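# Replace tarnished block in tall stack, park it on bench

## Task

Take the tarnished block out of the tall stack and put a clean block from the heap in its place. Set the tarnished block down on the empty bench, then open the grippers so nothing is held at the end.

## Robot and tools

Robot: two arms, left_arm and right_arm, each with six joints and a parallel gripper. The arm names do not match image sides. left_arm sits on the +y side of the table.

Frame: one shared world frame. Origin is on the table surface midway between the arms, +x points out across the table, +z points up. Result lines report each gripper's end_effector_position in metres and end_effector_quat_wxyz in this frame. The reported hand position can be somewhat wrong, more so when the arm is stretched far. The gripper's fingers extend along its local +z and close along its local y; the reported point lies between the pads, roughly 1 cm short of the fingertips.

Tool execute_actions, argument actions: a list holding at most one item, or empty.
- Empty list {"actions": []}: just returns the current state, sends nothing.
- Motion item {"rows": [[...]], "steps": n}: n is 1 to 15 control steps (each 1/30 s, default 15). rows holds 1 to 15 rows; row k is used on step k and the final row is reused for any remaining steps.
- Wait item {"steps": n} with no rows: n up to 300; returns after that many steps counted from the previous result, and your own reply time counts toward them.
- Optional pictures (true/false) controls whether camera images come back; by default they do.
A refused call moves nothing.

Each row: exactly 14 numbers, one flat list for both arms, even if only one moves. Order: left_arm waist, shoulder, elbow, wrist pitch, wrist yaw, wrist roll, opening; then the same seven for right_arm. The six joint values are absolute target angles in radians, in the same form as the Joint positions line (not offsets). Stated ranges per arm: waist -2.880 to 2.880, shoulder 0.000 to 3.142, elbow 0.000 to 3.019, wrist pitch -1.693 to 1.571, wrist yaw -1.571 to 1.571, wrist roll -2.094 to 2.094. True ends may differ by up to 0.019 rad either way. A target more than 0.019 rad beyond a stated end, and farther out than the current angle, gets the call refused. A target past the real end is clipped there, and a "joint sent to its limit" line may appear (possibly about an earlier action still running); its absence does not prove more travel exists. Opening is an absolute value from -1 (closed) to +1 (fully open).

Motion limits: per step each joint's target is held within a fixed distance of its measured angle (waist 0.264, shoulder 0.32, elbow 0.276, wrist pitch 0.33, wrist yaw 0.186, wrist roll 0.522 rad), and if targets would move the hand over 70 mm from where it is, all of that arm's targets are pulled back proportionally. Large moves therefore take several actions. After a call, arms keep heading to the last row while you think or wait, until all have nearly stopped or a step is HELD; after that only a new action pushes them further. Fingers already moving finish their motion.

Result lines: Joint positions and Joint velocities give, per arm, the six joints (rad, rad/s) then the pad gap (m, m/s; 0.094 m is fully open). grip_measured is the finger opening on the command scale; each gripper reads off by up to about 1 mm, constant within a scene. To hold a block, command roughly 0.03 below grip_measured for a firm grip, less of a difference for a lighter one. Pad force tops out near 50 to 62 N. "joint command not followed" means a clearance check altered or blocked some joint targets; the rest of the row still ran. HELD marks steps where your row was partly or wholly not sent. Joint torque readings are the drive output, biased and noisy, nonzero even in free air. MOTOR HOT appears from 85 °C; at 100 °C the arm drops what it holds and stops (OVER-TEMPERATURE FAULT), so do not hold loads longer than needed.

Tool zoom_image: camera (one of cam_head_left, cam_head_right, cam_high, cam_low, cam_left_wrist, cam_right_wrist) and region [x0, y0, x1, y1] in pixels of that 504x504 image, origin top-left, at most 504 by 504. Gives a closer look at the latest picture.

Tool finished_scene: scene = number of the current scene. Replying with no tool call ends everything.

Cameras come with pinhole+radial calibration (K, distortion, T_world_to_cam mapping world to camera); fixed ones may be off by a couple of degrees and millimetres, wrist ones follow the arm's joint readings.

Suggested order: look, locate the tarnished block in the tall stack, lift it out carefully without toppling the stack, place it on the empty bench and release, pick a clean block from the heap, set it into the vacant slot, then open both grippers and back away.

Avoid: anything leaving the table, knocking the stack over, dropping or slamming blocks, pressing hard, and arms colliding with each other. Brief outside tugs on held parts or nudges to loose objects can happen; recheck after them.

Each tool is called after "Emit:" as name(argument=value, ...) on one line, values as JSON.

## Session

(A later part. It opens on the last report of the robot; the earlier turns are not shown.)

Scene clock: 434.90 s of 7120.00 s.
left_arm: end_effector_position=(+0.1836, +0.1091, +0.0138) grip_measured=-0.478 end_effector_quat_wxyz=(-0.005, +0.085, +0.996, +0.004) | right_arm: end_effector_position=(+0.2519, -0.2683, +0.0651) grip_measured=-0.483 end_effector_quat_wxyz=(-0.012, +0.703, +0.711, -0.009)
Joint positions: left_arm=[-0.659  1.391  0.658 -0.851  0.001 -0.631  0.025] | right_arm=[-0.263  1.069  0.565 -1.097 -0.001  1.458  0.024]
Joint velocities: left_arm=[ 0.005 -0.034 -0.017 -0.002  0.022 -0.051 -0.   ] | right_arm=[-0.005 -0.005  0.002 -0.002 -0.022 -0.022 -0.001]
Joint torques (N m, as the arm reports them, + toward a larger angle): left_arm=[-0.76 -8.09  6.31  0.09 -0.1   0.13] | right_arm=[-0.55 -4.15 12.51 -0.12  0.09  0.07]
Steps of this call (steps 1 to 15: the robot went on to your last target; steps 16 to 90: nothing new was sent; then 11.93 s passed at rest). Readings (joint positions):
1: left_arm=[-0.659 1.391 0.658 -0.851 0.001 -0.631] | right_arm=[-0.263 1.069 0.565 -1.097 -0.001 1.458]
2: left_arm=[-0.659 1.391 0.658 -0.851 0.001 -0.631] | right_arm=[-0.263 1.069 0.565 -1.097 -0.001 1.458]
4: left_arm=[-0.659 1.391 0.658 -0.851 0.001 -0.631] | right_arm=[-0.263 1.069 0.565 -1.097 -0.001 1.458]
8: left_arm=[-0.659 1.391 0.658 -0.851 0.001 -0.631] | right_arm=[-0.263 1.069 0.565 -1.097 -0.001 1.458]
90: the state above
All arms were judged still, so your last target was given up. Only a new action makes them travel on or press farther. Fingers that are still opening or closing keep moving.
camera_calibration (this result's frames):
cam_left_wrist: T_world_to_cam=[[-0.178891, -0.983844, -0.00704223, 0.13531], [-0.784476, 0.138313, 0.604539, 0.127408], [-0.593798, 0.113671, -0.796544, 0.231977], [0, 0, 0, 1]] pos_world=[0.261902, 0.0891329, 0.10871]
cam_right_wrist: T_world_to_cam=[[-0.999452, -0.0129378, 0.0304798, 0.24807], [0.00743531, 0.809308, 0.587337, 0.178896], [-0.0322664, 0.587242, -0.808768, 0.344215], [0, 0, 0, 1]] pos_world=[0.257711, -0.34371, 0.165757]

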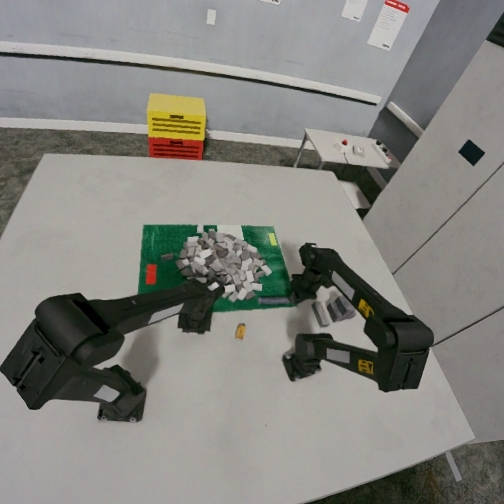

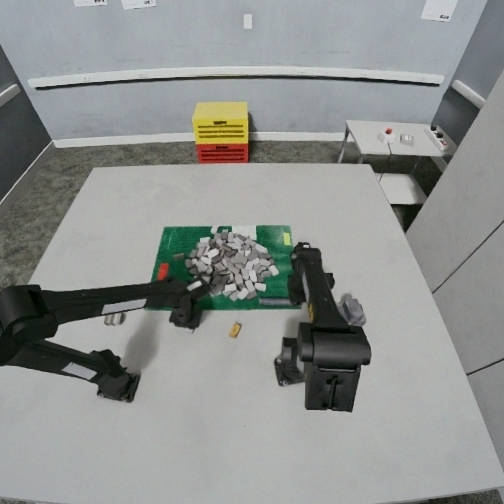

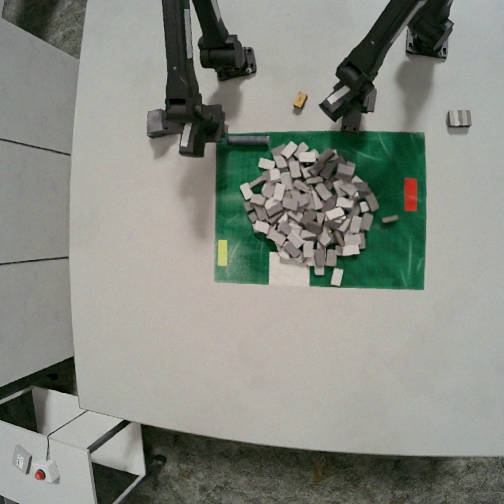

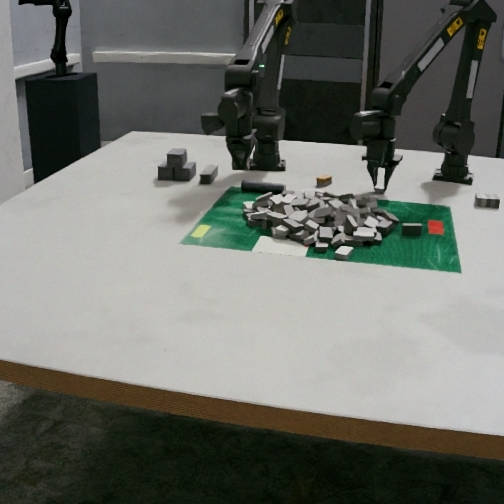

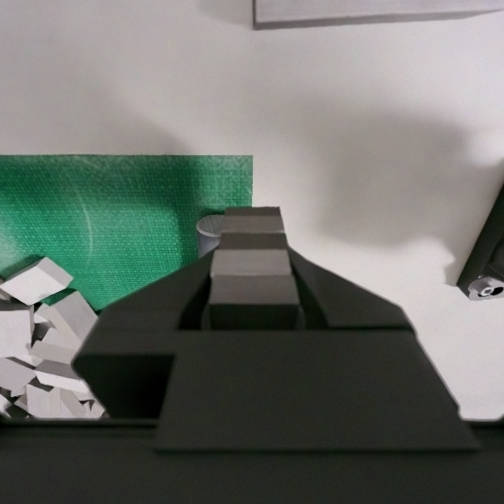

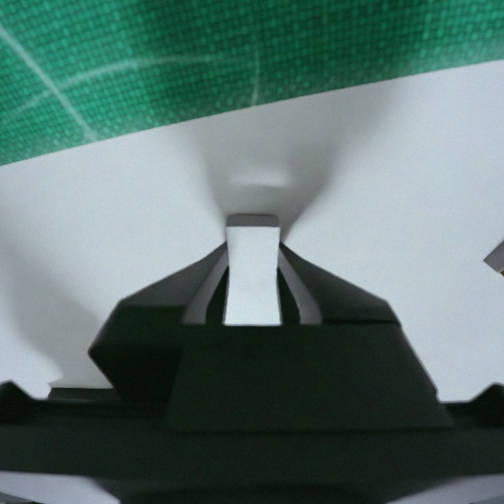

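Emit:
execute_actions(actions=[{"rows":[[-0.67,1.369,0.6595,-0.8398,0,-0.619,-0.513,-0.271,1.049,0.640,-1.107,0,1.459,-0.525],[-0.67,1.369,0.6587,-0.8383,0,-0.619,-0.513,-0.271,1.049,0.6368,-1.107,0,1.459,-0.525],[-0.67,1.369,0.6576,-0.8362,0,-0.619,-0.513,-0.271,1.049,0.6336,-1.107,0,1.459,-0.525],[-0.67,1.369,0.6563,-0.8338,0,-0.619,-0.513,-0.271,1.049,0.6304,-1.107,0,1.459,-0.525],[-0.67,1.369,0.6549,-0.8311,0,-0.619,-0.513,-0.271,1.049,0.6272,-1.107,0,1.459,-0.525],[-0.67,1.369,0.6534,-0.8282,0,-0.619,-0.513,-0.271,1.049,0.624,-1.107,0,1.459,-0.525],[-0.67,1.369,0.652,-0.8256,0,-0.619,-0.513,-0.271,1.049,0.6208,-1.107,0,1.459,-0.525],[-0.67,1.369,0.6506,-0.8229,0,-0.619,-0.513,-0.271,1.049,0.6176,-1.107,0,1.459,-0.525],[-0.67,1.369,0.6494,-0.8206,0,-0.619,-0.513,-0.271,1.049,0.6144,-1.107,0,1.459,-0.525],[-0.67,1.369,0.6484,-0.8187,0,-0.619,-0.513,-0.271,1.049,0.6112,-1.107,0,1.459,-0.525],[-0.67,1.369,0.6478,-0.8176,0,-0.619,-0.513,-0.271,1.049,0.608,-1.107,0,1.459,-0.525],[-0.67,1.369,0.6475,-0.817,0,-0.619,-0.513,-0.271,1.049,0.6048,-1.107,0,1.459,-0.525],[-0.67,1.369,0.6475,-0.817,0,-0.619,-0.513,-0.271,1.049,0.6016,-1.107,0,1.459,-0.525],[-0.67,1.369,0.6475,-0.817,0,-0.619,-0.513,-0.271,1.049,0.5984,-1.107,0,1.459,-0.525],[-0.67,1.369,0.6475,-0.817,0,-0.619,-0.513,-0.271,1.049,0.595,-1.107,0,1.459,-0.525]],"steps":15}], pictures=false)

Emit:
execute_actions(actions=[{"rows":[[-0.67,1.369,0.6475,-0.817,0,-0.619,-0.50,-0.271,1.049,0.595,-1.107,0,1.459,-0.525],[-0.67,1.369,0.6475,-0.817,0,-0.619,-0.485,-0.271,1.049,0.595,-1.107,0,1.459,-0.525],[-0.67,1.369,0.6475,-0.817,0,-0.619,-0.47,-0.271,1.049,0.595,-1.107,0,1.459,-0.525],[-0.67,1.369,0.6475,-0.817,0,-0.619,-0.44,-0.271,1.049,0.595,-1.107,0,1.459,-0.525],[-0.67,1.369,0.6475,-0.817,0,-0.619,-0.38,-0.271,1.049,0.595,-1.107,0,1.459,-0.525],[-0.67,1.369,0.6475,-0.817,0,-0.619,-0.30,-0.271,1.049,0.595,-1.107,0,1.459,-0.525],[-0.67,1.369,0.6475,-0.817,0,-0.619,-0.2,-0.271,1.049,0.595,-1.107,0,1.459,-0.525],[-0.67,1.371,0.653,-0.819,0,-0.619,-0.1,-0.271,1.049,0.595,-1.107,0,1.459,-0.525],[-0.67,1.373,0.659,-0.821,0,-0.619,0.0,-0.271,1.049,0.595,-1.107,0,1.459,-0.525],[-0.67,1.376,0.665,-0.823,0,-0.619,0.1,-0.271,1.049,0.595,-1.107,0,1.459,-0.525],[-0.67,1.379,0.671,-0.825,0,-0.619,0.2,-0.271,1.049,0.595,-1.107,0,1.459,-0.525],[-0.67,1.382,0.677,-0.827,0,-0.619,0.3,-0.271,1.049,0.595,-1.107,0,1.459,-0.525],[-0.67,1.385,0.683,-0.829,0,-0.619,0.4,-0.271,1.049,0.595,-1.107,0,1.459,-0.525],[-0.67,1.388,0.689,-0.831,0,-0.619,0.4,-0.271,1.049,0.595,-1.107,0,1.459,-0.525],[-0.67,1.39,0.695,-0.833,0,-0.619,0.4,-0.271,1.049,0.595,-1.107,0,1.459,-0.525]],"steps":15}], pictures=true)

Emit:
execute_actions(actions=[{"rows":[[-0.671,1.392,0.6991,-0.8359,0,-0.619,0.4,-0.271,1.049,0.595,-1.107,0,1.459,-0.525],[-0.671,1.394,0.7022,-0.839,0,-0.619,0.4,-0.271,1.049,0.595,-1.107,0,1.459,-0.525],[-0.671,1.397,0.7073,-0.8441,0,-0.619,0.4,-0.271,1.049,0.595,-1.107,0,1.459,-0.525],[-0.671,1.400,0.7141,-0.8509,0,-0.619,0.4,-0.271,1.049,0.595,-1.107,0,1.459,-0.525],[-0.671,1.403,0.7225,-0.8593,0,-0.619,0.4,-0.271,1.049,0.595,-1.107,0,1.459,-0.525],[-0.671,1.406,0.7325,-0.8693,0,-0.619,0.4,-0.271,1.049,0.595,-1.107,0,1.459,-0.525],[-0.671,1.409,0.7437,-0.88,0,-0.619,0.4,-0.271,1.049,0.595,-1.107,0,1.459,-0.525],[-0.671,1.4108,0.7561,-0.8911,0,-0.619,0.4,-0.271,1.049,0.595,-1.107,0,1.459,-0.525],[-0.6724,1.413,0.7696,-0.9024,0,-0.619,0.4,-0.271,1.049,0.595,-1.107,0,1.459,-0.525],[-0.6766,1.416,0.7839,-0.912,0,-0.619,0.4,-0.271,1.049,0.595,-1.107,0,1.459,-0.525],[-0.6832,1.4198,0.799,-0.9195,0,-0.619,0.4,-0.271,1.049,0.595,-1.107,0,1.459,-0.525],[-0.6921,1.4243,0.8146,-0.9245,0,-0.619,0.4,-0.271,1.049,0.595,-1.107,0,1.459,-0.525],[-0.703,1.4294,0.8307,-0.9265,0,-0.619,0.4,-0.271,1.049,0.595,-1.107,0,1.459,-0.525],[-0.7157,1.4351,0.8471,-0.9265,0,-0.619,0.4,-0.271,1.049,0.595,-1.107,0,1.459,-0.525],[-0.7299,1.4414,0.8637,-0.9265,0,-0.619,0.4,-0.271,1.049,0.595,-1.107,0,1.459,-0.525]],"steps":15}], pictures=false)

Emit:
execute_actions(actions=[{"rows":[[-0.7454,1.4482,0.8802,-0.9265,0,-0.619,0.4,-0.271,1.049,0.595,-1.107,0,1.459,-0.525],[-0.762,1.4554,0.8966,-0.9265,0,-0.619,0.4,-0.271,1.049,0.595,-1.107,0,1.459,-0.525],[-0.7794,1.4631,0.9127,-0.9265,0,-0.619,0.4,-0.271,1.049,0.595,-1.107,0,1.459,-0.525],[-0.7974,1.4711,0.9283,-0.9265,0,-0.619,0.4,-0.271,1.049,0.595,-1.107,0,1.459,-0.525],[-0.8158,1.4795,0.9434,-0.9265,0,-0.619,0.4,-0.271,1.049,0.595,-1.107,0,1.459,-0.525],[-0.8342,1.4881,0.9577,-0.9265,0,-0.619,0.4,-0.271,1.049,0.595,-1.107,0,1.459,-0.525],[-0.8526,1.4969,0.9712,-0.9265,0,-0.619,0.4,-0.271,1.049,0.595,-1.107,0,1.459,-0.525],[-0.8706,1.5059,0.9836,-0.9265,0,-0.619,0.4,-0.271,1.049,0.595,-1.107,0,1.459,-0.525],[-0.888,1.515,0.9948,-0.9265,0,-0.619,0.4,-0.271,1.049,0.595,-1.107,0,1.459,-0.525],[-0.9046,1.5242,1.0048,-0.9265,0,-0.619,0.4,-0.271,1.049,0.595,-1.107,0,1.459,-0.525],[-0.9201,1.5334,1.0132,-0.9265,0,-0.619,0.4,-0.271,1.049,0.595,-1.107,0,1.459,-0.525],[-0.9343,1.5426,1.02,-0.9265,0,-0.619,0.4,-0.271,1.049,0.595,-1.107,0,1.459,-0.525],[-0.947,1.5517,1.0251,-0.9265,0,-0.619,0.4,-0.271,1.049,0.595,-1.107,0,1.459,-0.525],[-0.9579,1.5607,1.0282,-0.9265,0,-0.619,0.4,-0.271,1.049,0.595,-1.107,0,1.459,-0.525],[-0.9668,1.5695,1.0293,-0.9265,0,-0.619,0.4,-0.271,1.049,0.595,-1.107,0,1.459,-0.525]],"steps":15}], pictures=false)

Emit:
execute_actions(actions=[{"rows":[[-0.9734,1.5781,1.0293,-0.9265,0,-0.619,0.4,-0.271,1.049,0.595,-1.107,0,1.459,-0.525],[-0.9776,1.5862,1.0293,-0.9265,0,-0.619,0.4,-0.271,1.049,0.595,-1.107,0,1.459,-0.525],[-0.979,1.594,1.0293,-0.9265,0,-0.619,0.4,-0.271,1.049,0.595,-1.107,0,1.459,-0.525],[-0.979,1.6014,1.0293,-0.9265,0,-0.619,0.4,-0.271,1.049,0.595,-1.107,0,1.459,-0.525],[-0.979,1.6083,1.0293,-0.9265,0,-0.619,0.4,-0.271,1.049,0.595,-1.107,0,1.459,-0.525],[-0.979,1.6148,1.0293,-0.9265,0,-0.619,0.4,-0.271,1.049,0.595,-1.107,0,1.459,-0.525],[-0.979,1.6208,1.0293,-0.9265,0,-0.619,0.4,-0.271,1.049,0.595,-1.107,0,1.459,-0.525],[-0.979,1.6262,1.0293,-0.9265,0,-0.619,0.4,-0.271,1.049,0.595,-1.107,0,1.459,-0.525],[-0.979,1.631,1.0293,-0.9265,0,-0.619,0.4,-0.271,1.049,0.595,-1.107,0,1.459,-0.525],[-0.979,1.6352,1.0293,-0.9265,0,-0.619,0.4,-0.271,1.049,0.595,-1.107,0,1.459,-0.525],[-0.979,1.6387,1.0293,-0.9265,0,-0.619,0.4,-0.271,1.049,0.595,-1.107,0,1.459,-0.525],[-0.979,1.6415,1.0293,-0.9265,0,-0.619,0.4,-0.271,1.049,0.595,-1.107,0,1.459,-0.525],[-0.979,1.6435,1.0293,-0.9265,0,-0.619,0.4,-0.271,1.049,0.595,-1.107,0,1.459,-0.525],[-0.979,1.6447,1.0293,-0.9265,0,-0.619,0.4,-0.271,1.049,0.595,-1.107,0,1.459,-0.525],[-0.979,1.645,1.0293,-0.9265,0,-0.619,0.4,-0.271,1.049,0.595,-1.107,0,1.459,-0.525]],"steps":15}], pictures=false)

Emit:
execute_actions(actions=[{"steps":8}], pictures=true)

Scene clock: 492.20 s of 7120.00 s.
left_arm: end_effector_position=(+0.1836, +0.1093, +0.0107) grip_measured=-0.478 end_effector_quat_wxyz=(+0.000, +0.085, +0.996, +0.001) | right_arm: end_effector_position=(+0.2519, -0.2683, +0.0651) grip_measured=-0.483 end_effector_quat_wxyz=(-0.012, +0.703, +0.711, -0.009)
Joint positions: left_arm=[-0.66   1.39   0.646 -0.828 -0.002 -0.631  0.025] | right_arm=[-0.263  1.069  0.565 -1.097 -0.001  1.458  0.024]
Joint velocities: left_arm=[-0.005  0.005 -0.007 -0.002  0.022  0.007 -0.001] | right_arm=[-0.005 -0.005 -0.007  0.017 -0.007  0.095 -0.   ]
Joint torques (N m, as the arm reports them, + toward a larger angle): left_arm=[-0.39 -8.07  6.32  0.13  0.    0.14] | right_arm=[-0.6  -4.14  9.31 -0.12  0.1   0.07]
Steps of this call (steps 1 to 100: nothing new was sent; then 53.47 s passed at rest; steps 101 to 115: all 15 steps of this action). Readings (joint positions):
101: left_arm=[-0.660 1.390 0.654 -0.835 -0.002 -0.631] | right_arm=[-0.263 1.069 0.565 -1.097 -0.001 1.458]
102: left_arm=[-0.660 1.390 0.654 -0.835 -0.002 -0.631] | right_arm=[-0.263 1.069 0.565 -1.097 -0.001 1.458]
104: left_arm=[-0.660 1.390 0.654 -0.835 -0.002 -0.631] | right_arm=[-0.263 1.069 0.565 -1.097 -0.001 1.458]
108: left_arm=[-0.660 1.390 0.653 -0.834 -0.002 -0.631] | right_arm=[-0.263 1.069 0.565 -1.097 -0.001 1.458]
115: the state above

Scene clock: 492.70 s of 7120.00 s.
left_arm: end_effector_position=(+0.1838, +0.1091, +0.0107) grip_measured=+0.395 end_effector_quat_wxyz=(+0.001, +0.086, +0.996, +0.001) | right_arm: end_effector_position=(+0.2519, -0.2683, +0.0651) grip_measured=-0.483 end_effector_quat_wxyz=(-0.012, +0.703, +0.711, -0.009)
Joint positions: left_arm=[-0.66   1.39   0.646 -0.827 -0.002 -0.631  0.066] | right_arm=[-0.263  1.069  0.565 -1.097 -0.001  1.458  0.024]
Joint velocities: left_arm=[ 0.005 -0.015 -0.002  0.002  0.037 -0.066  0.005] | right_arm=[-0.005 -0.005  0.002 -0.017 -0.007 -0.022 -0.   ]
Joint torques (N m, as the arm reports them, + toward a larger angle): left_arm=[-0.63 -6.38  9.57 -0.37  0.    0.14] | right_arm=[-0.62 -4.14  9.31 -0.13  0.1   0.07]
Steps of this call (steps 1 to 15: all 15 steps of this action). Readings (joint positions):
1: left_arm=[-0.660 1.390 0.646 -0.827 -0.002 -0.631] | right_arm=[-0.263 1.069 0.565 -1.097 -0.001 1.458]
2: left_arm=[-0.660 1.390 0.646 -0.827 -0.002 -0.631] | right_arm=[-0.263 1.069 0.565 -1.097 -0.001 1.458]
4: left_arm=[-0.660 1.390 0.646 -0.827 -0.002 -0.631] | right_arm=[-0.263 1.069 0.565 -1.097 -0.001 1.458]
8: left_arm=[-0.660 1.390 0.646 -0.827 -0.002 -0.631] | right_arm=[-0.263 1.069 0.565 -1.097 -0.001 1.458]
15: the state above
camera_calibration (this result's frames):
cam_left_wrist: T_world_to_cam=[[-0.180737, -0.98353, -0.0017584, 0.135628], [-0.791084, 0.144309, 0.594441, 0.130061], [-0.584397, 0.108828, -0.804137, 0.228546], [0, 0, 0, 1]] pos_world=[0.260964, 0.0897526, 0.106708]
cam_right_wrist: T_world_to_cam=[[-0.999452, -0.0129378, 0.0304798, 0.24807], [0.00743531, 0.809308, 0.587337, 0.178896], [-0.0322664, 0.587242, -0.808768, 0.344215], [0, 0, 0, 1]] pos_world=[0.257711, -0.34371, 0.165757]

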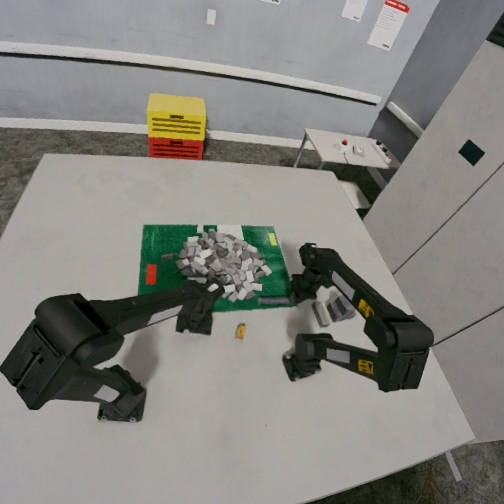

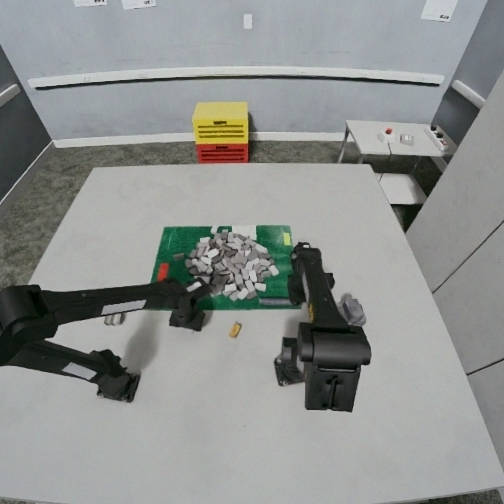

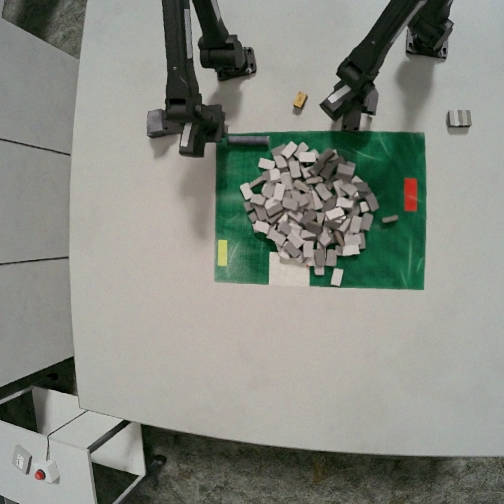

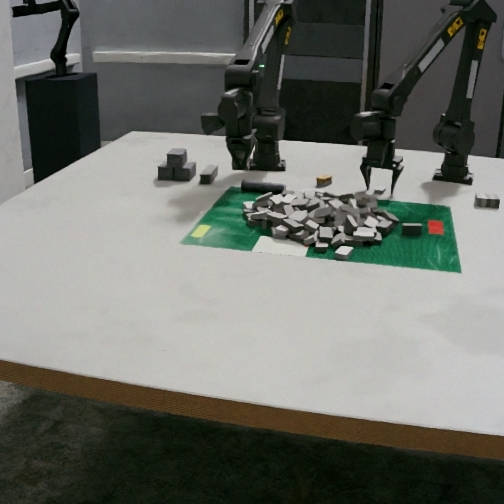

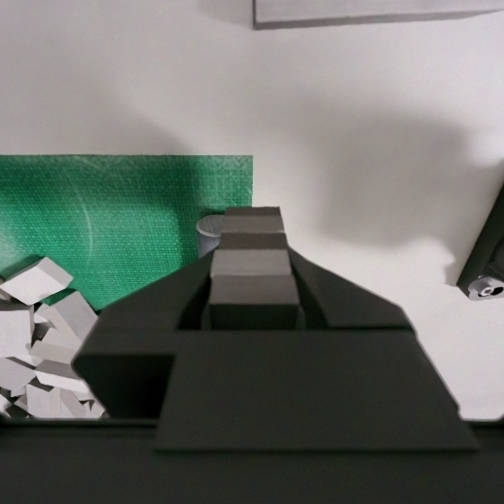

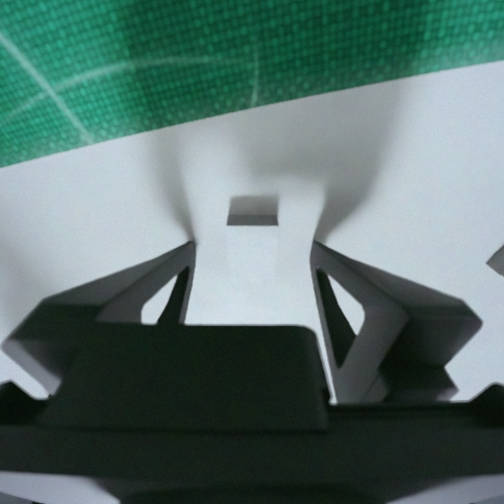

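Scene clock: 493.20 s of 7120.00 s.
left_arm: end_effector_position=(+0.2088, +0.0711, +0.0467) grip_measured=+0.398 end_effector_quat_wxyz=(+0.012, +0.098, +0.995, -0.010) | right_arm: end_effector_position=(+0.2519, -0.2683, +0.0651) grip_measured=-0.483 end_effector_quat_wxyz=(-0.012, +0.703, +0.711, -0.009)
Joint positions: left_arm=[-0.684  1.411  0.788 -0.917 -0.002 -0.631  0.066] | right_arm=[-0.263  1.069  0.565 -1.097 -0.001  1.458  0.024]
Joint velocities: left_arm=[-0.327  0.151  0.466 -0.046 -0.007 -0.066  0.001] | right_arm=[ 0.005  0.005  0.022 -0.012 -0.037 -0.066 -0.   ]
Joint torques (N m, as the arm reports them, + toward a larger angle): left_arm=[-2.13 -5.99 10.11 -0.32 -0.01  0.13] | right_arm=[-0.61 -4.16  9.3  -0.12  0.09  0.07]
Steps of this call (steps 1 to 15: all 15 steps of this action). Readings (joint positions):
1: left_arm=[-0.660 1.390 0.647 -0.827 -0.002 -0.631] | right_arm=[-0.263 1.069 0.565 -1.097 -0.001 1.458]
2: left_arm=[-0.660 1.390 0.649 -0.829 -0.002 -0.631] | right_arm=[-0.263 1.069 0.565 -1.097 -0.001 1.458]
4: left_arm=[-0.660 1.390 0.657 -0.835 -0.002 -0.631] | right_arm=[-0.263 1.069 0.565 -1.097 -0.001 1.458]
8: left_arm=[-0.660 1.390 0.688 -0.866 -0.002 -0.631] | right_arm=[-0.263 1.069 0.565 -1.097 -0.001 1.458]
15: the state above

Scene clock: 493.70 s of 7120.00 s.
left_arm: end_effector_position=(+0.1738, -0.0515, +0.0691) grip_measured=+0.398 end_effector_quat_wxyz=(+0.035, +0.224, +0.973, -0.040) | right_arm: end_effector_position=(+0.2519, -0.2683, +0.0651) grip_measured=-0.483 end_effector_quat_wxyz=(-0.012, +0.703, +0.711, -0.009)
Joint positions: left_arm=[-0.942  1.53   0.985 -0.919 -0.002 -0.631  0.066] | right_arm=[-0.263  1.069  0.565 -1.097 -0.001  1.458  0.024]
Joint velocities: left_arm=[-0.366  0.249  0.115  0.002 -0.051  0.022  0.   ] | right_arm=[-0.024 -0.005 -0.007 -0.027  0.007 -0.007 -0.001]
Joint torques (N m, as the arm reports them, + toward a larger angle): left_arm=[ 0.01 -8.36  9.85 -0.32 -0.03  0.15] | right_arm=[-0.59 -4.14  9.29 -0.11  0.1   0.07]
Steps of this call (steps 1 to 15: all 15 steps of this action). Readings (joint positions):
1: left_arm=[-0.697 1.416 0.805 -0.918 -0.002 -0.631] | right_arm=[-0.263 1.069 0.565 -1.097 -0.001 1.458]
2: left_arm=[-0.711 1.422 0.822 -0.919 -0.002 -0.631] | right_arm=[-0.263 1.069 0.565 -1.097 -0.001 1.458]
4: left_arm=[-0.745 1.436 0.856 -0.919 -0.002 -0.631] | right_arm=[-0.263 1.069 0.565 -1.097 -0.001 1.458]
8: left_arm=[-0.824 1.469 0.919 -0.919 -0.002 -0.631] | right_arm=[-0.263 1.069 0.565 -1.097 -0.001 1.458]
15: the state above

Scene clock: 494.20 s of 7120.00 s.
left_arm: end_effector_position=(+0.1581, -0.0527, +0.0314) grip_measured=+0.398 end_effector_quat_wxyz=(+0.005, +0.241, +0.970, -0.005) | right_arm: end_effector_position=(+0.2519, -0.2683, +0.0651) grip_measured=-0.483 end_effector_quat_wxyz=(-0.012, +0.703, +0.711, -0.009)
Joint positions: left_arm=[-0.976  1.627  0.988 -0.919 -0.001 -0.631  0.066] | right_arm=[-0.263  1.069  0.565 -1.097 -0.001  1.458  0.024]
Joint velocities: left_arm=[ 0.015  0.015 -0.007 -0.002 -0.037  0.007 -0.001] | right_arm=[-0.005  0.005  0.012  0.012 -0.037 -0.051  0.001]
Joint torques (N m, as the arm reports them, + toward a larger angle): left_arm=[-0.22 -9.44  9.59 -0.48 -0.04  0.13] | right_arm=[-0.61 -4.15  9.3  -0.12  0.1   0.07]
Steps of this call (steps 1 to 15: all 15 steps of this action). Readings (joint positions):
1: left_arm=[-0.953 1.539 0.987 -0.919 -0.001 -0.631] | right_arm=[-0.263 1.069 0.565 -1.097 -0.001 1.458]
2: left_arm=[-0.963 1.547 0.988 -0.919 -0.001 -0.631] | right_arm=[-0.263 1.069 0.565 -1.097 -0.001 1.458]
4: left_arm=[-0.974 1.565 0.988 -0.919 -0.001 -0.631] | right_arm=[-0.263 1.069 0.565 -1.097 -0.001 1.458]
8: left_arm=[-0.976 1.598 0.988 -0.919 -0.001 -0.631] | right_arm=[-0.263 1.069 0.565 -1.097 -0.001 1.458]
15: the state above

Scene clock: 494.47 s of 7120.00 s.
left_arm: end_effector_position=(+0.1581, -0.0526, +0.0311) grip_measured=+0.398 end_effector_quat_wxyz=(+0.004, +0.241, +0.970, -0.005) | right_arm: end_effector_position=(+0.2519, -0.2683, +0.0651) grip_measured=-0.483 end_effector_quat_wxyz=(-0.012, +0.703, +0.711, -0.009)
Joint positions: left_arm=[-0.976  1.628  0.988 -0.919 -0.001 -0.631  0.066] | right_arm=[-0.263  1.069  0.565 -1.097 -0.001  1.458  0.024]
Joint velocities: left_arm=[ 0.005 -0.005 -0.002  0.007 -0.037  0.037  0.001] | right_arm=[ 0.005  0.005 -0.007 -0.022  0.051 -0.007  0.001]
Joint torques (N m, as the arm reports them, + toward a larger angle): left_arm=[-0.04 -9.74  9.6  -0.5  -0.03  0.12] | right_arm=[-0.59 -4.16  9.3  -0.11  0.1   0.07]
Steps of this call (steps 1 to 8: the robot went on to your last target). Readings (joint positions):
1: left_arm=[-0.976 1.627 0.988 -0.919 -0.001 -0.631] | right_arm=[-0.263 1.069 0.565 -1.097 -0.001 1.458]
2: left_arm=[-0.976 1.628 0.988 -0.919 -0.001 -0.631] | right_arm=[-0.263 1.069 0.565 -1.097 -0.001 1.458]
4: left_arm=[-0.976 1.628 0.988 -0.919 -0.001 -0.631] | right_arm=[-0.263 1.069 0.565 -1.097 -0.001 1.458]
8: the state above
camera_calibration (this result's frames):
cam_left_wrist: T_world_to_cam=[[-0.477334, -0.878696, 0.00679893, 0.0240624], [-0.709562, 0.389996, 0.586878, 0.121223], [-0.518338, 0.275312, -0.809647, 0.245956], [0, 0, 0, 1]] pos_world=[0.224989, -0.0938477, 0.127831]
cam_right_wrist: T_world_to_cam=[[-0.999452, -0.0129378, 0.0304798, 0.24807], [0.00743531, 0.809308, 0.587337, 0.178896], [-0.0322664, 0.587242, -0.808768, 0.344215], [0, 0, 0, 1]] pos_world=[0.257711, -0.34371, 0.165757]

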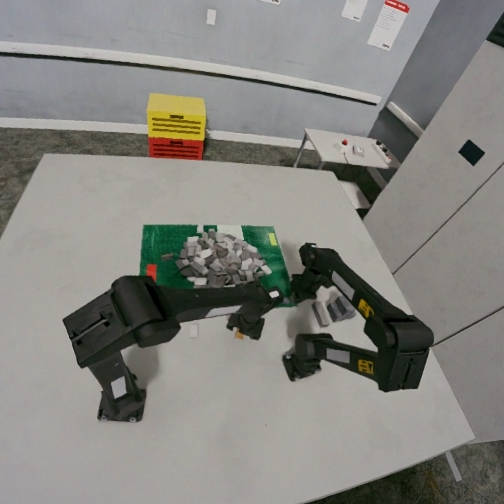

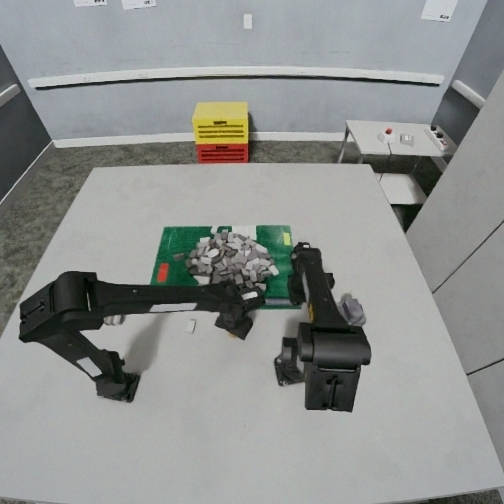

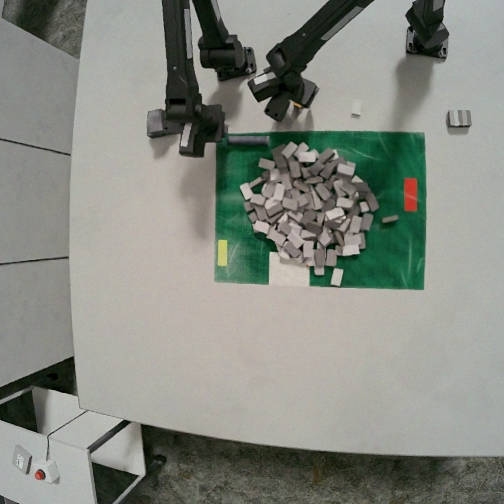

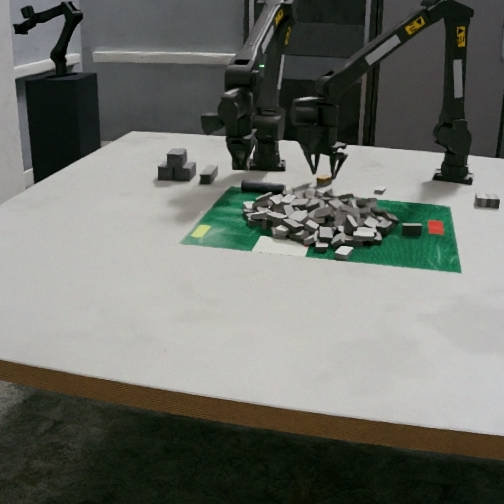

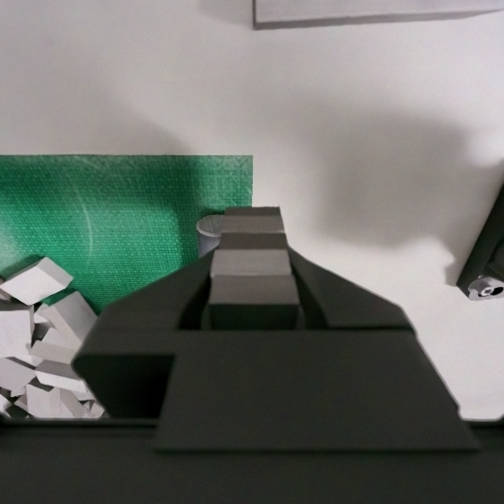

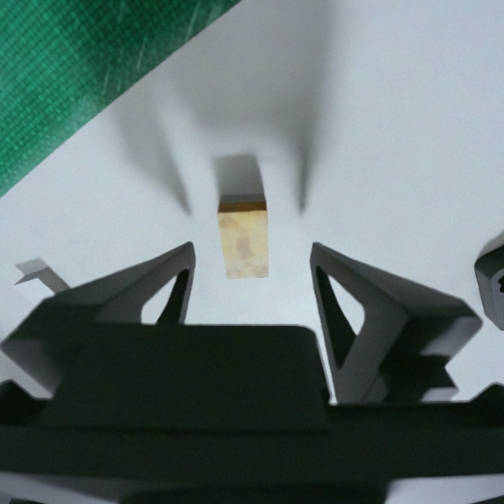

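Emit:
zoom_image(camera="cam_right_wrist", region=[170, 170, 340, 340])

Emit:
zoom_image(camera="cam_low", region=[285, 130, 365, 210])

Region (170, 170, 340, 340) of cam_right_wrist's 504x504 image, scaled by 2.965, with more detail than that image has.

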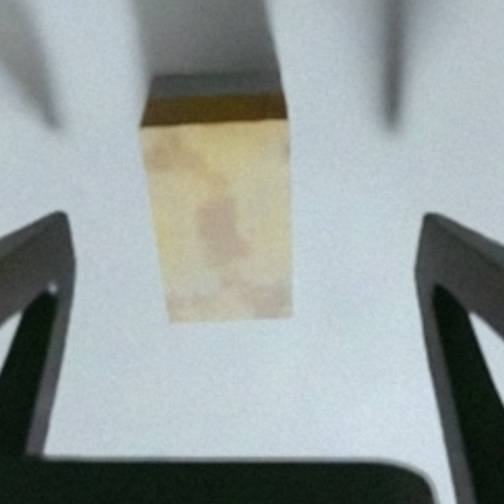

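Region (285, 130, 365, 210) of cam_low's 504x504 image, scaled by 6.300, with more detail than that image has.

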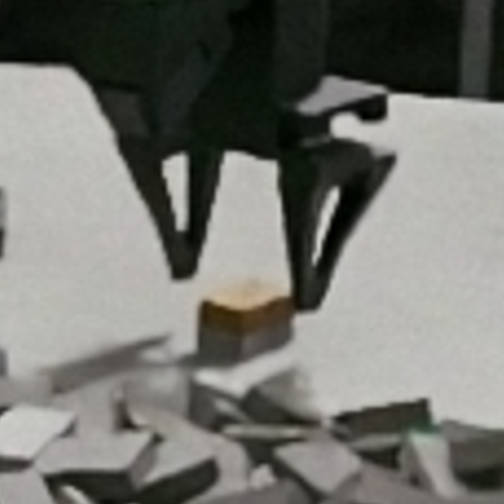

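Emit:
execute_actions(actions=[{"rows":[[-0.9745,1.646,1.0277,-0.922,0,-0.627,0.36,-0.271,1.049,0.595,-1.107,0,1.459,-0.525],[-0.970,1.647,1.0261,-0.918,0,-0.635,0.32,-0.271,1.049,0.595,-1.107,0,1.459,-0.525],[-0.966,1.648,1.0245,-0.914,0,-0.643,0.28,-0.271,1.049,0.595,-1.107,0,1.459,-0.525],[-0.9651,1.649,1.0229,-0.910,0,-0.6461,0.24,-0.271,1.049,0.595,-1.107,0,1.459,-0.525],[-0.9642,1.65,1.0213,-0.9095,0,-0.6492,0.2,-0.271,1.049,0.595,-1.107,0,1.459,-0.525],[-0.9633,1.651,1.0197,-0.909,0,-0.6523,0.16,-0.271,1.049,0.595,-1.107,0,1.459,-0.525],[-0.9624,1.652,1.0181,-0.9085,0,-0.6554,0.12,-0.271,1.049,0.595,-1.107,0,1.459,-0.525],[-0.9615,1.653,1.0165,-0.908,0,-0.6585,0.08,-0.271,1.049,0.595,-1.107,0,1.459,-0.525],[-0.9606,1.654,1.0149,-0.9075,0,-0.6616,0.04,-0.271,1.049,0.595,-1.107,0,1.459,-0.525],[-0.9597,1.655,1.0133,-0.907,0,-0.6647,0.0,-0.271,1.049,0.595,-1.107,0,1.459,-0.525],[-0.9588,1.656,1.0117,-0.9065,0,-0.6678,-0.04,-0.271,1.049,0.595,-1.107,0,1.459,-0.525],[-0.9579,1.657,1.0101,-0.906,0,-0.6709,-0.08,-0.271,1.049,0.595,-1.107,0,1.459,-0.525],[-0.957,1.658,1.0085,-0.9055,0,-0.674,-0.12,-0.271,1.049,0.595,-1.107,0,1.459,-0.525],[-0.9561,1.659,1.007,-0.905,0,-0.677,-0.16,-0.271,1.049,0.595,-1.107,0,1.459,-0.525],[-0.9552,1.66,1.007,-0.9045,0,-0.68,-0.2,-0.271,1.049,0.595,-1.107,0,1.459,-0.525]],"steps":15}], pictures=false)

Emit:
execute_actions(actions=[{"rows":[[-0.9543,1.661,1.007,-0.904,0,-0.68,-0.2,-0.271,1.049,0.595,-1.107,0,1.459,-0.525],[-0.9533,1.662,1.007,-0.9035,0,-0.68,-0.2,-0.271,1.049,0.595,-1.107,0,1.459,-0.525],[-0.9524,1.663,1.007,-0.903,0,-0.68,-0.2,-0.271,1.049,0.595,-1.107,0,1.459,-0.525],[-0.9524,1.664,1.007,-0.903,0,-0.68,-0.2,-0.271,1.049,0.595,-1.107,0,1.459,-0.525],[-0.9524,1.665,1.007,-0.903,0,-0.68,-0.2,-0.271,1.049,0.595,-1.107,0,1.459,-0.525]],"steps":9}], pictures=true)

Emit:
zoom_image(camera="cam_right_wrist", region=[170, 170, 340, 340])

Emit:
zoom_image(camera="cam_low", region=[285, 130, 365, 210])

Scene clock: 576.70 s of 7120.00 s.
left_arm: end_effector_position=(+0.1595, -0.0520, +0.0279) grip_measured=-0.180 end_effector_quat_wxyz=(+0.003, +0.227, +0.974, -0.003) | right_arm: end_effector_position=(+0.2519, -0.2683, +0.0651) grip_measured=-0.483 end_effector_quat_wxyz=(-0.012, +0.703, +0.711, -0.009)
Joint positions: left_arm=[-0.972  1.636  0.988 -0.916 -0.001 -0.655  0.039] | right_arm=[-0.263  1.069  0.565 -1.097 -0.001  1.458  0.024]
Joint velocities: left_arm=[ 0.054  0.034 -0.012  0.027 -0.125 -0.037 -0.038] | right_arm=[-0.005 -0.024 -0.002  0.007 -0.007  0.007 -0.   ]
Joint torques (N m, as the arm reports them, + toward a larger angle): left_arm=[ 1.16 -9.28  7.92  0.15 -0.04 -0.13] | right_arm=[-0.62 -4.16  9.3  -0.13  0.1   0.07]
Steps of this call (steps 1 to 15: the robot went on to your last target; steps 16 to 90: nothing new was sent; then 78.73 s passed at rest; steps 91 to 105: all 15 steps of this action). Readings (joint positions):
91: left_arm=[-0.976 1.628 0.988 -0.919 -0.001 -0.631] | right_arm=[-0.263 1.069 0.565 -1.097 -0.001 1.458]
92: left_arm=[-0.976 1.628 0.988 -0.919 -0.001 -0.631] | right_arm=[-0.263 1.069 0.565 -1.097 -0.001 1.458]
94: left_arm=[-0.976 1.628 0.988 -0.919 -0.001 -0.631] | right_arm=[-0.263 1.069 0.565 -1.097 -0.001 1.458]
98: left_arm=[-0.976 1.628 0.988 -0.919 -0.001 -0.637] | right_arm=[-0.263 1.069 0.565 -1.097 -0.001 1.458]
105: the state above

Scene clock: 577.00 s of 7120.00 s.
left_arm: end_effector_position=(+0.1619, -0.0506, +0.0247) grip_measured=-0.198 end_effector_quat_wxyz=(+0.001, +0.219, +0.976, -0.001) | right_arm: end_effector_position=(+0.2519, -0.2683, +0.0651) grip_measured=-0.483 end_effector_quat_wxyz=(-0.012, +0.703, +0.711, -0.009)
Joint positions: left_arm=[-0.966  1.644  0.988 -0.913 -0.001 -0.666  0.038] | right_arm=[-0.263  1.069  0.565 -1.097 -0.001  1.458  0.024]
Joint velocities: left_arm=[ 0.005  0.005 -0.012  0.012 -0.037 -0.051  0.001] | right_arm=[ 0.005  0.005  0.002 -0.007 -0.007  0.022 -0.   ]
Joint torques (N m, as the arm reports them, + toward a larger angle): left_arm=[ 0.86 -9.22  7.86  0.12 -0.05 -0.13] | right_arm=[-0.62 -4.14  9.3  -0.12  0.1   0.07]
Steps of this call (steps 1 to 9: all 9 steps of this action). Readings (joint positions):
1: left_arm=[-0.971 1.637 0.988 -0.915 -0.001 -0.658] | right_arm=[-0.263 1.069 0.565 -1.097 -0.001 1.458]
2: left_arm=[-0.970 1.638 0.988 -0.914 -0.001 -0.660] | right_arm=[-0.263 1.069 0.565 -1.097 -0.001 1.458]
4: left_arm=[-0.968 1.640 0.988 -0.913 -0.001 -0.663] | right_arm=[-0.263 1.069 0.565 -1.097 -0.001 1.458]
8: left_arm=[-0.966 1.644 0.988 -0.913 -0.001 -0.666] | right_arm=[-0.263 1.069 0.565 -1.097 -0.001 1.458]
9: the state above
camera_calibration (this result's frames):
cam_left_wrist: T_world_to_cam=[[-0.436605, -0.899652, 0.00113219, 0.0202137], [-0.723819, 0.352019, 0.593438, 0.127109], [-0.534287, 0.258279, -0.804879, 0.243812], [0, 0, 0, 1]] pos_world=[0.231095, -0.0895311, 0.120785]
cam_right_wrist: T_world_to_cam=[[-0.999452, -0.0129378, 0.0304798, 0.24807], [0.00743531, 0.809308, 0.587337, 0.178896], [-0.0322664, 0.587242, -0.808768, 0.344215], [0, 0, 0, 1]] pos_world=[0.257711, -0.34371, 0.165757]

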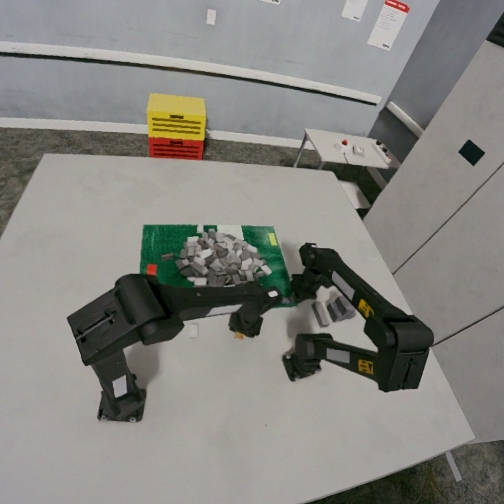

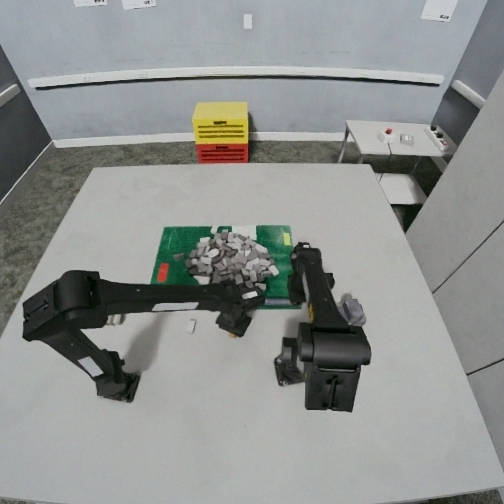

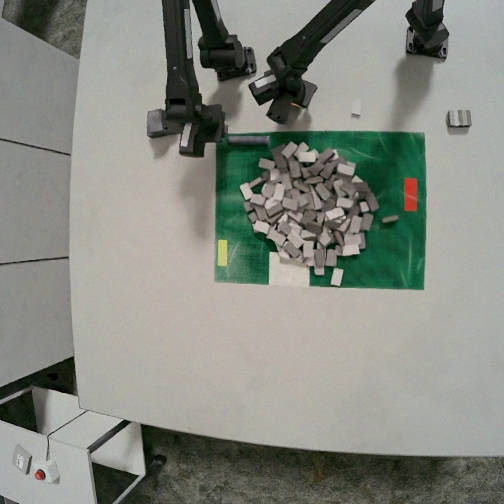

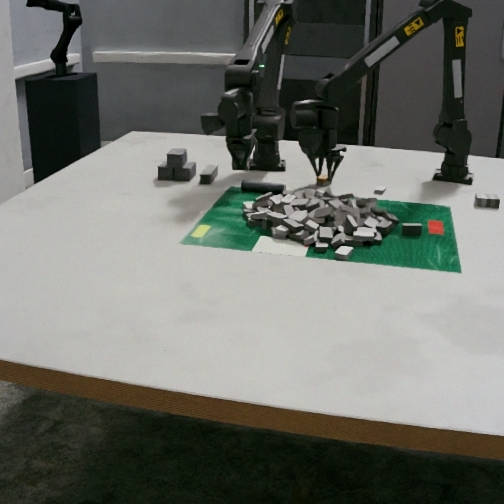

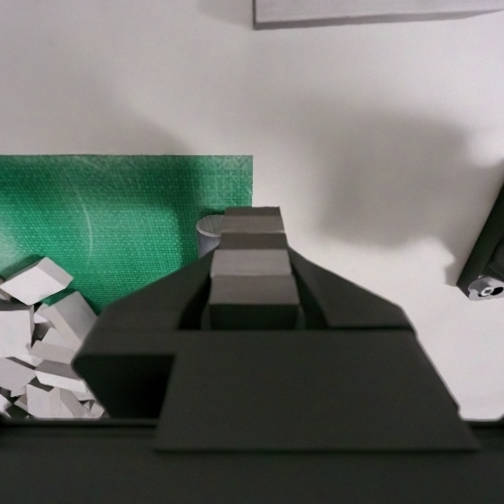

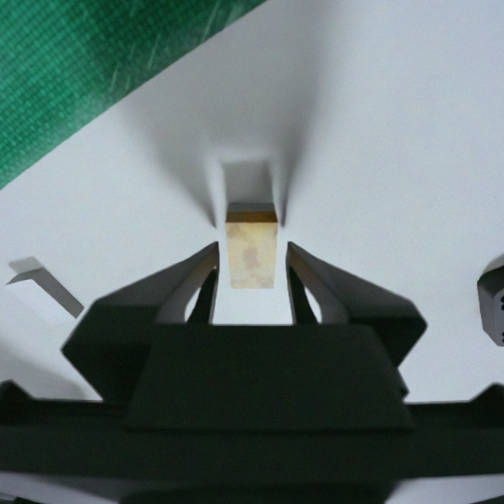

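Region (170, 170, 340, 340) of cam_right_wrist's 504x504 image, scaled by 2.965, with more detail than that image has.

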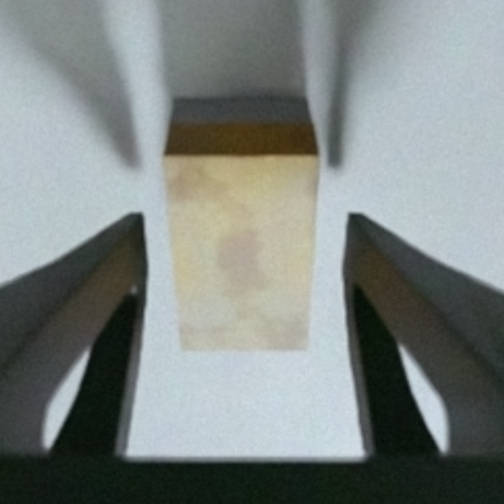

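Region (285, 130, 365, 210) of cam_low's 504x504 image, scaled by 6.300, with more detail than that image has.

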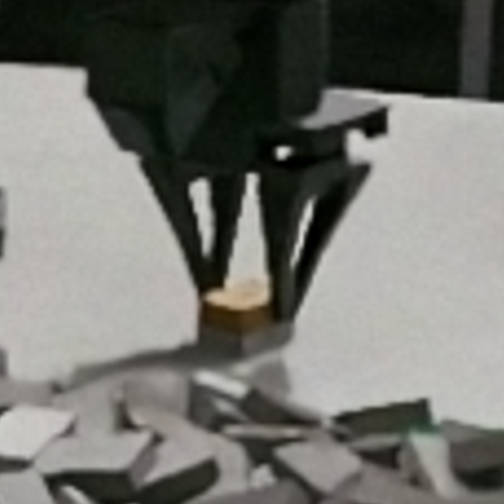

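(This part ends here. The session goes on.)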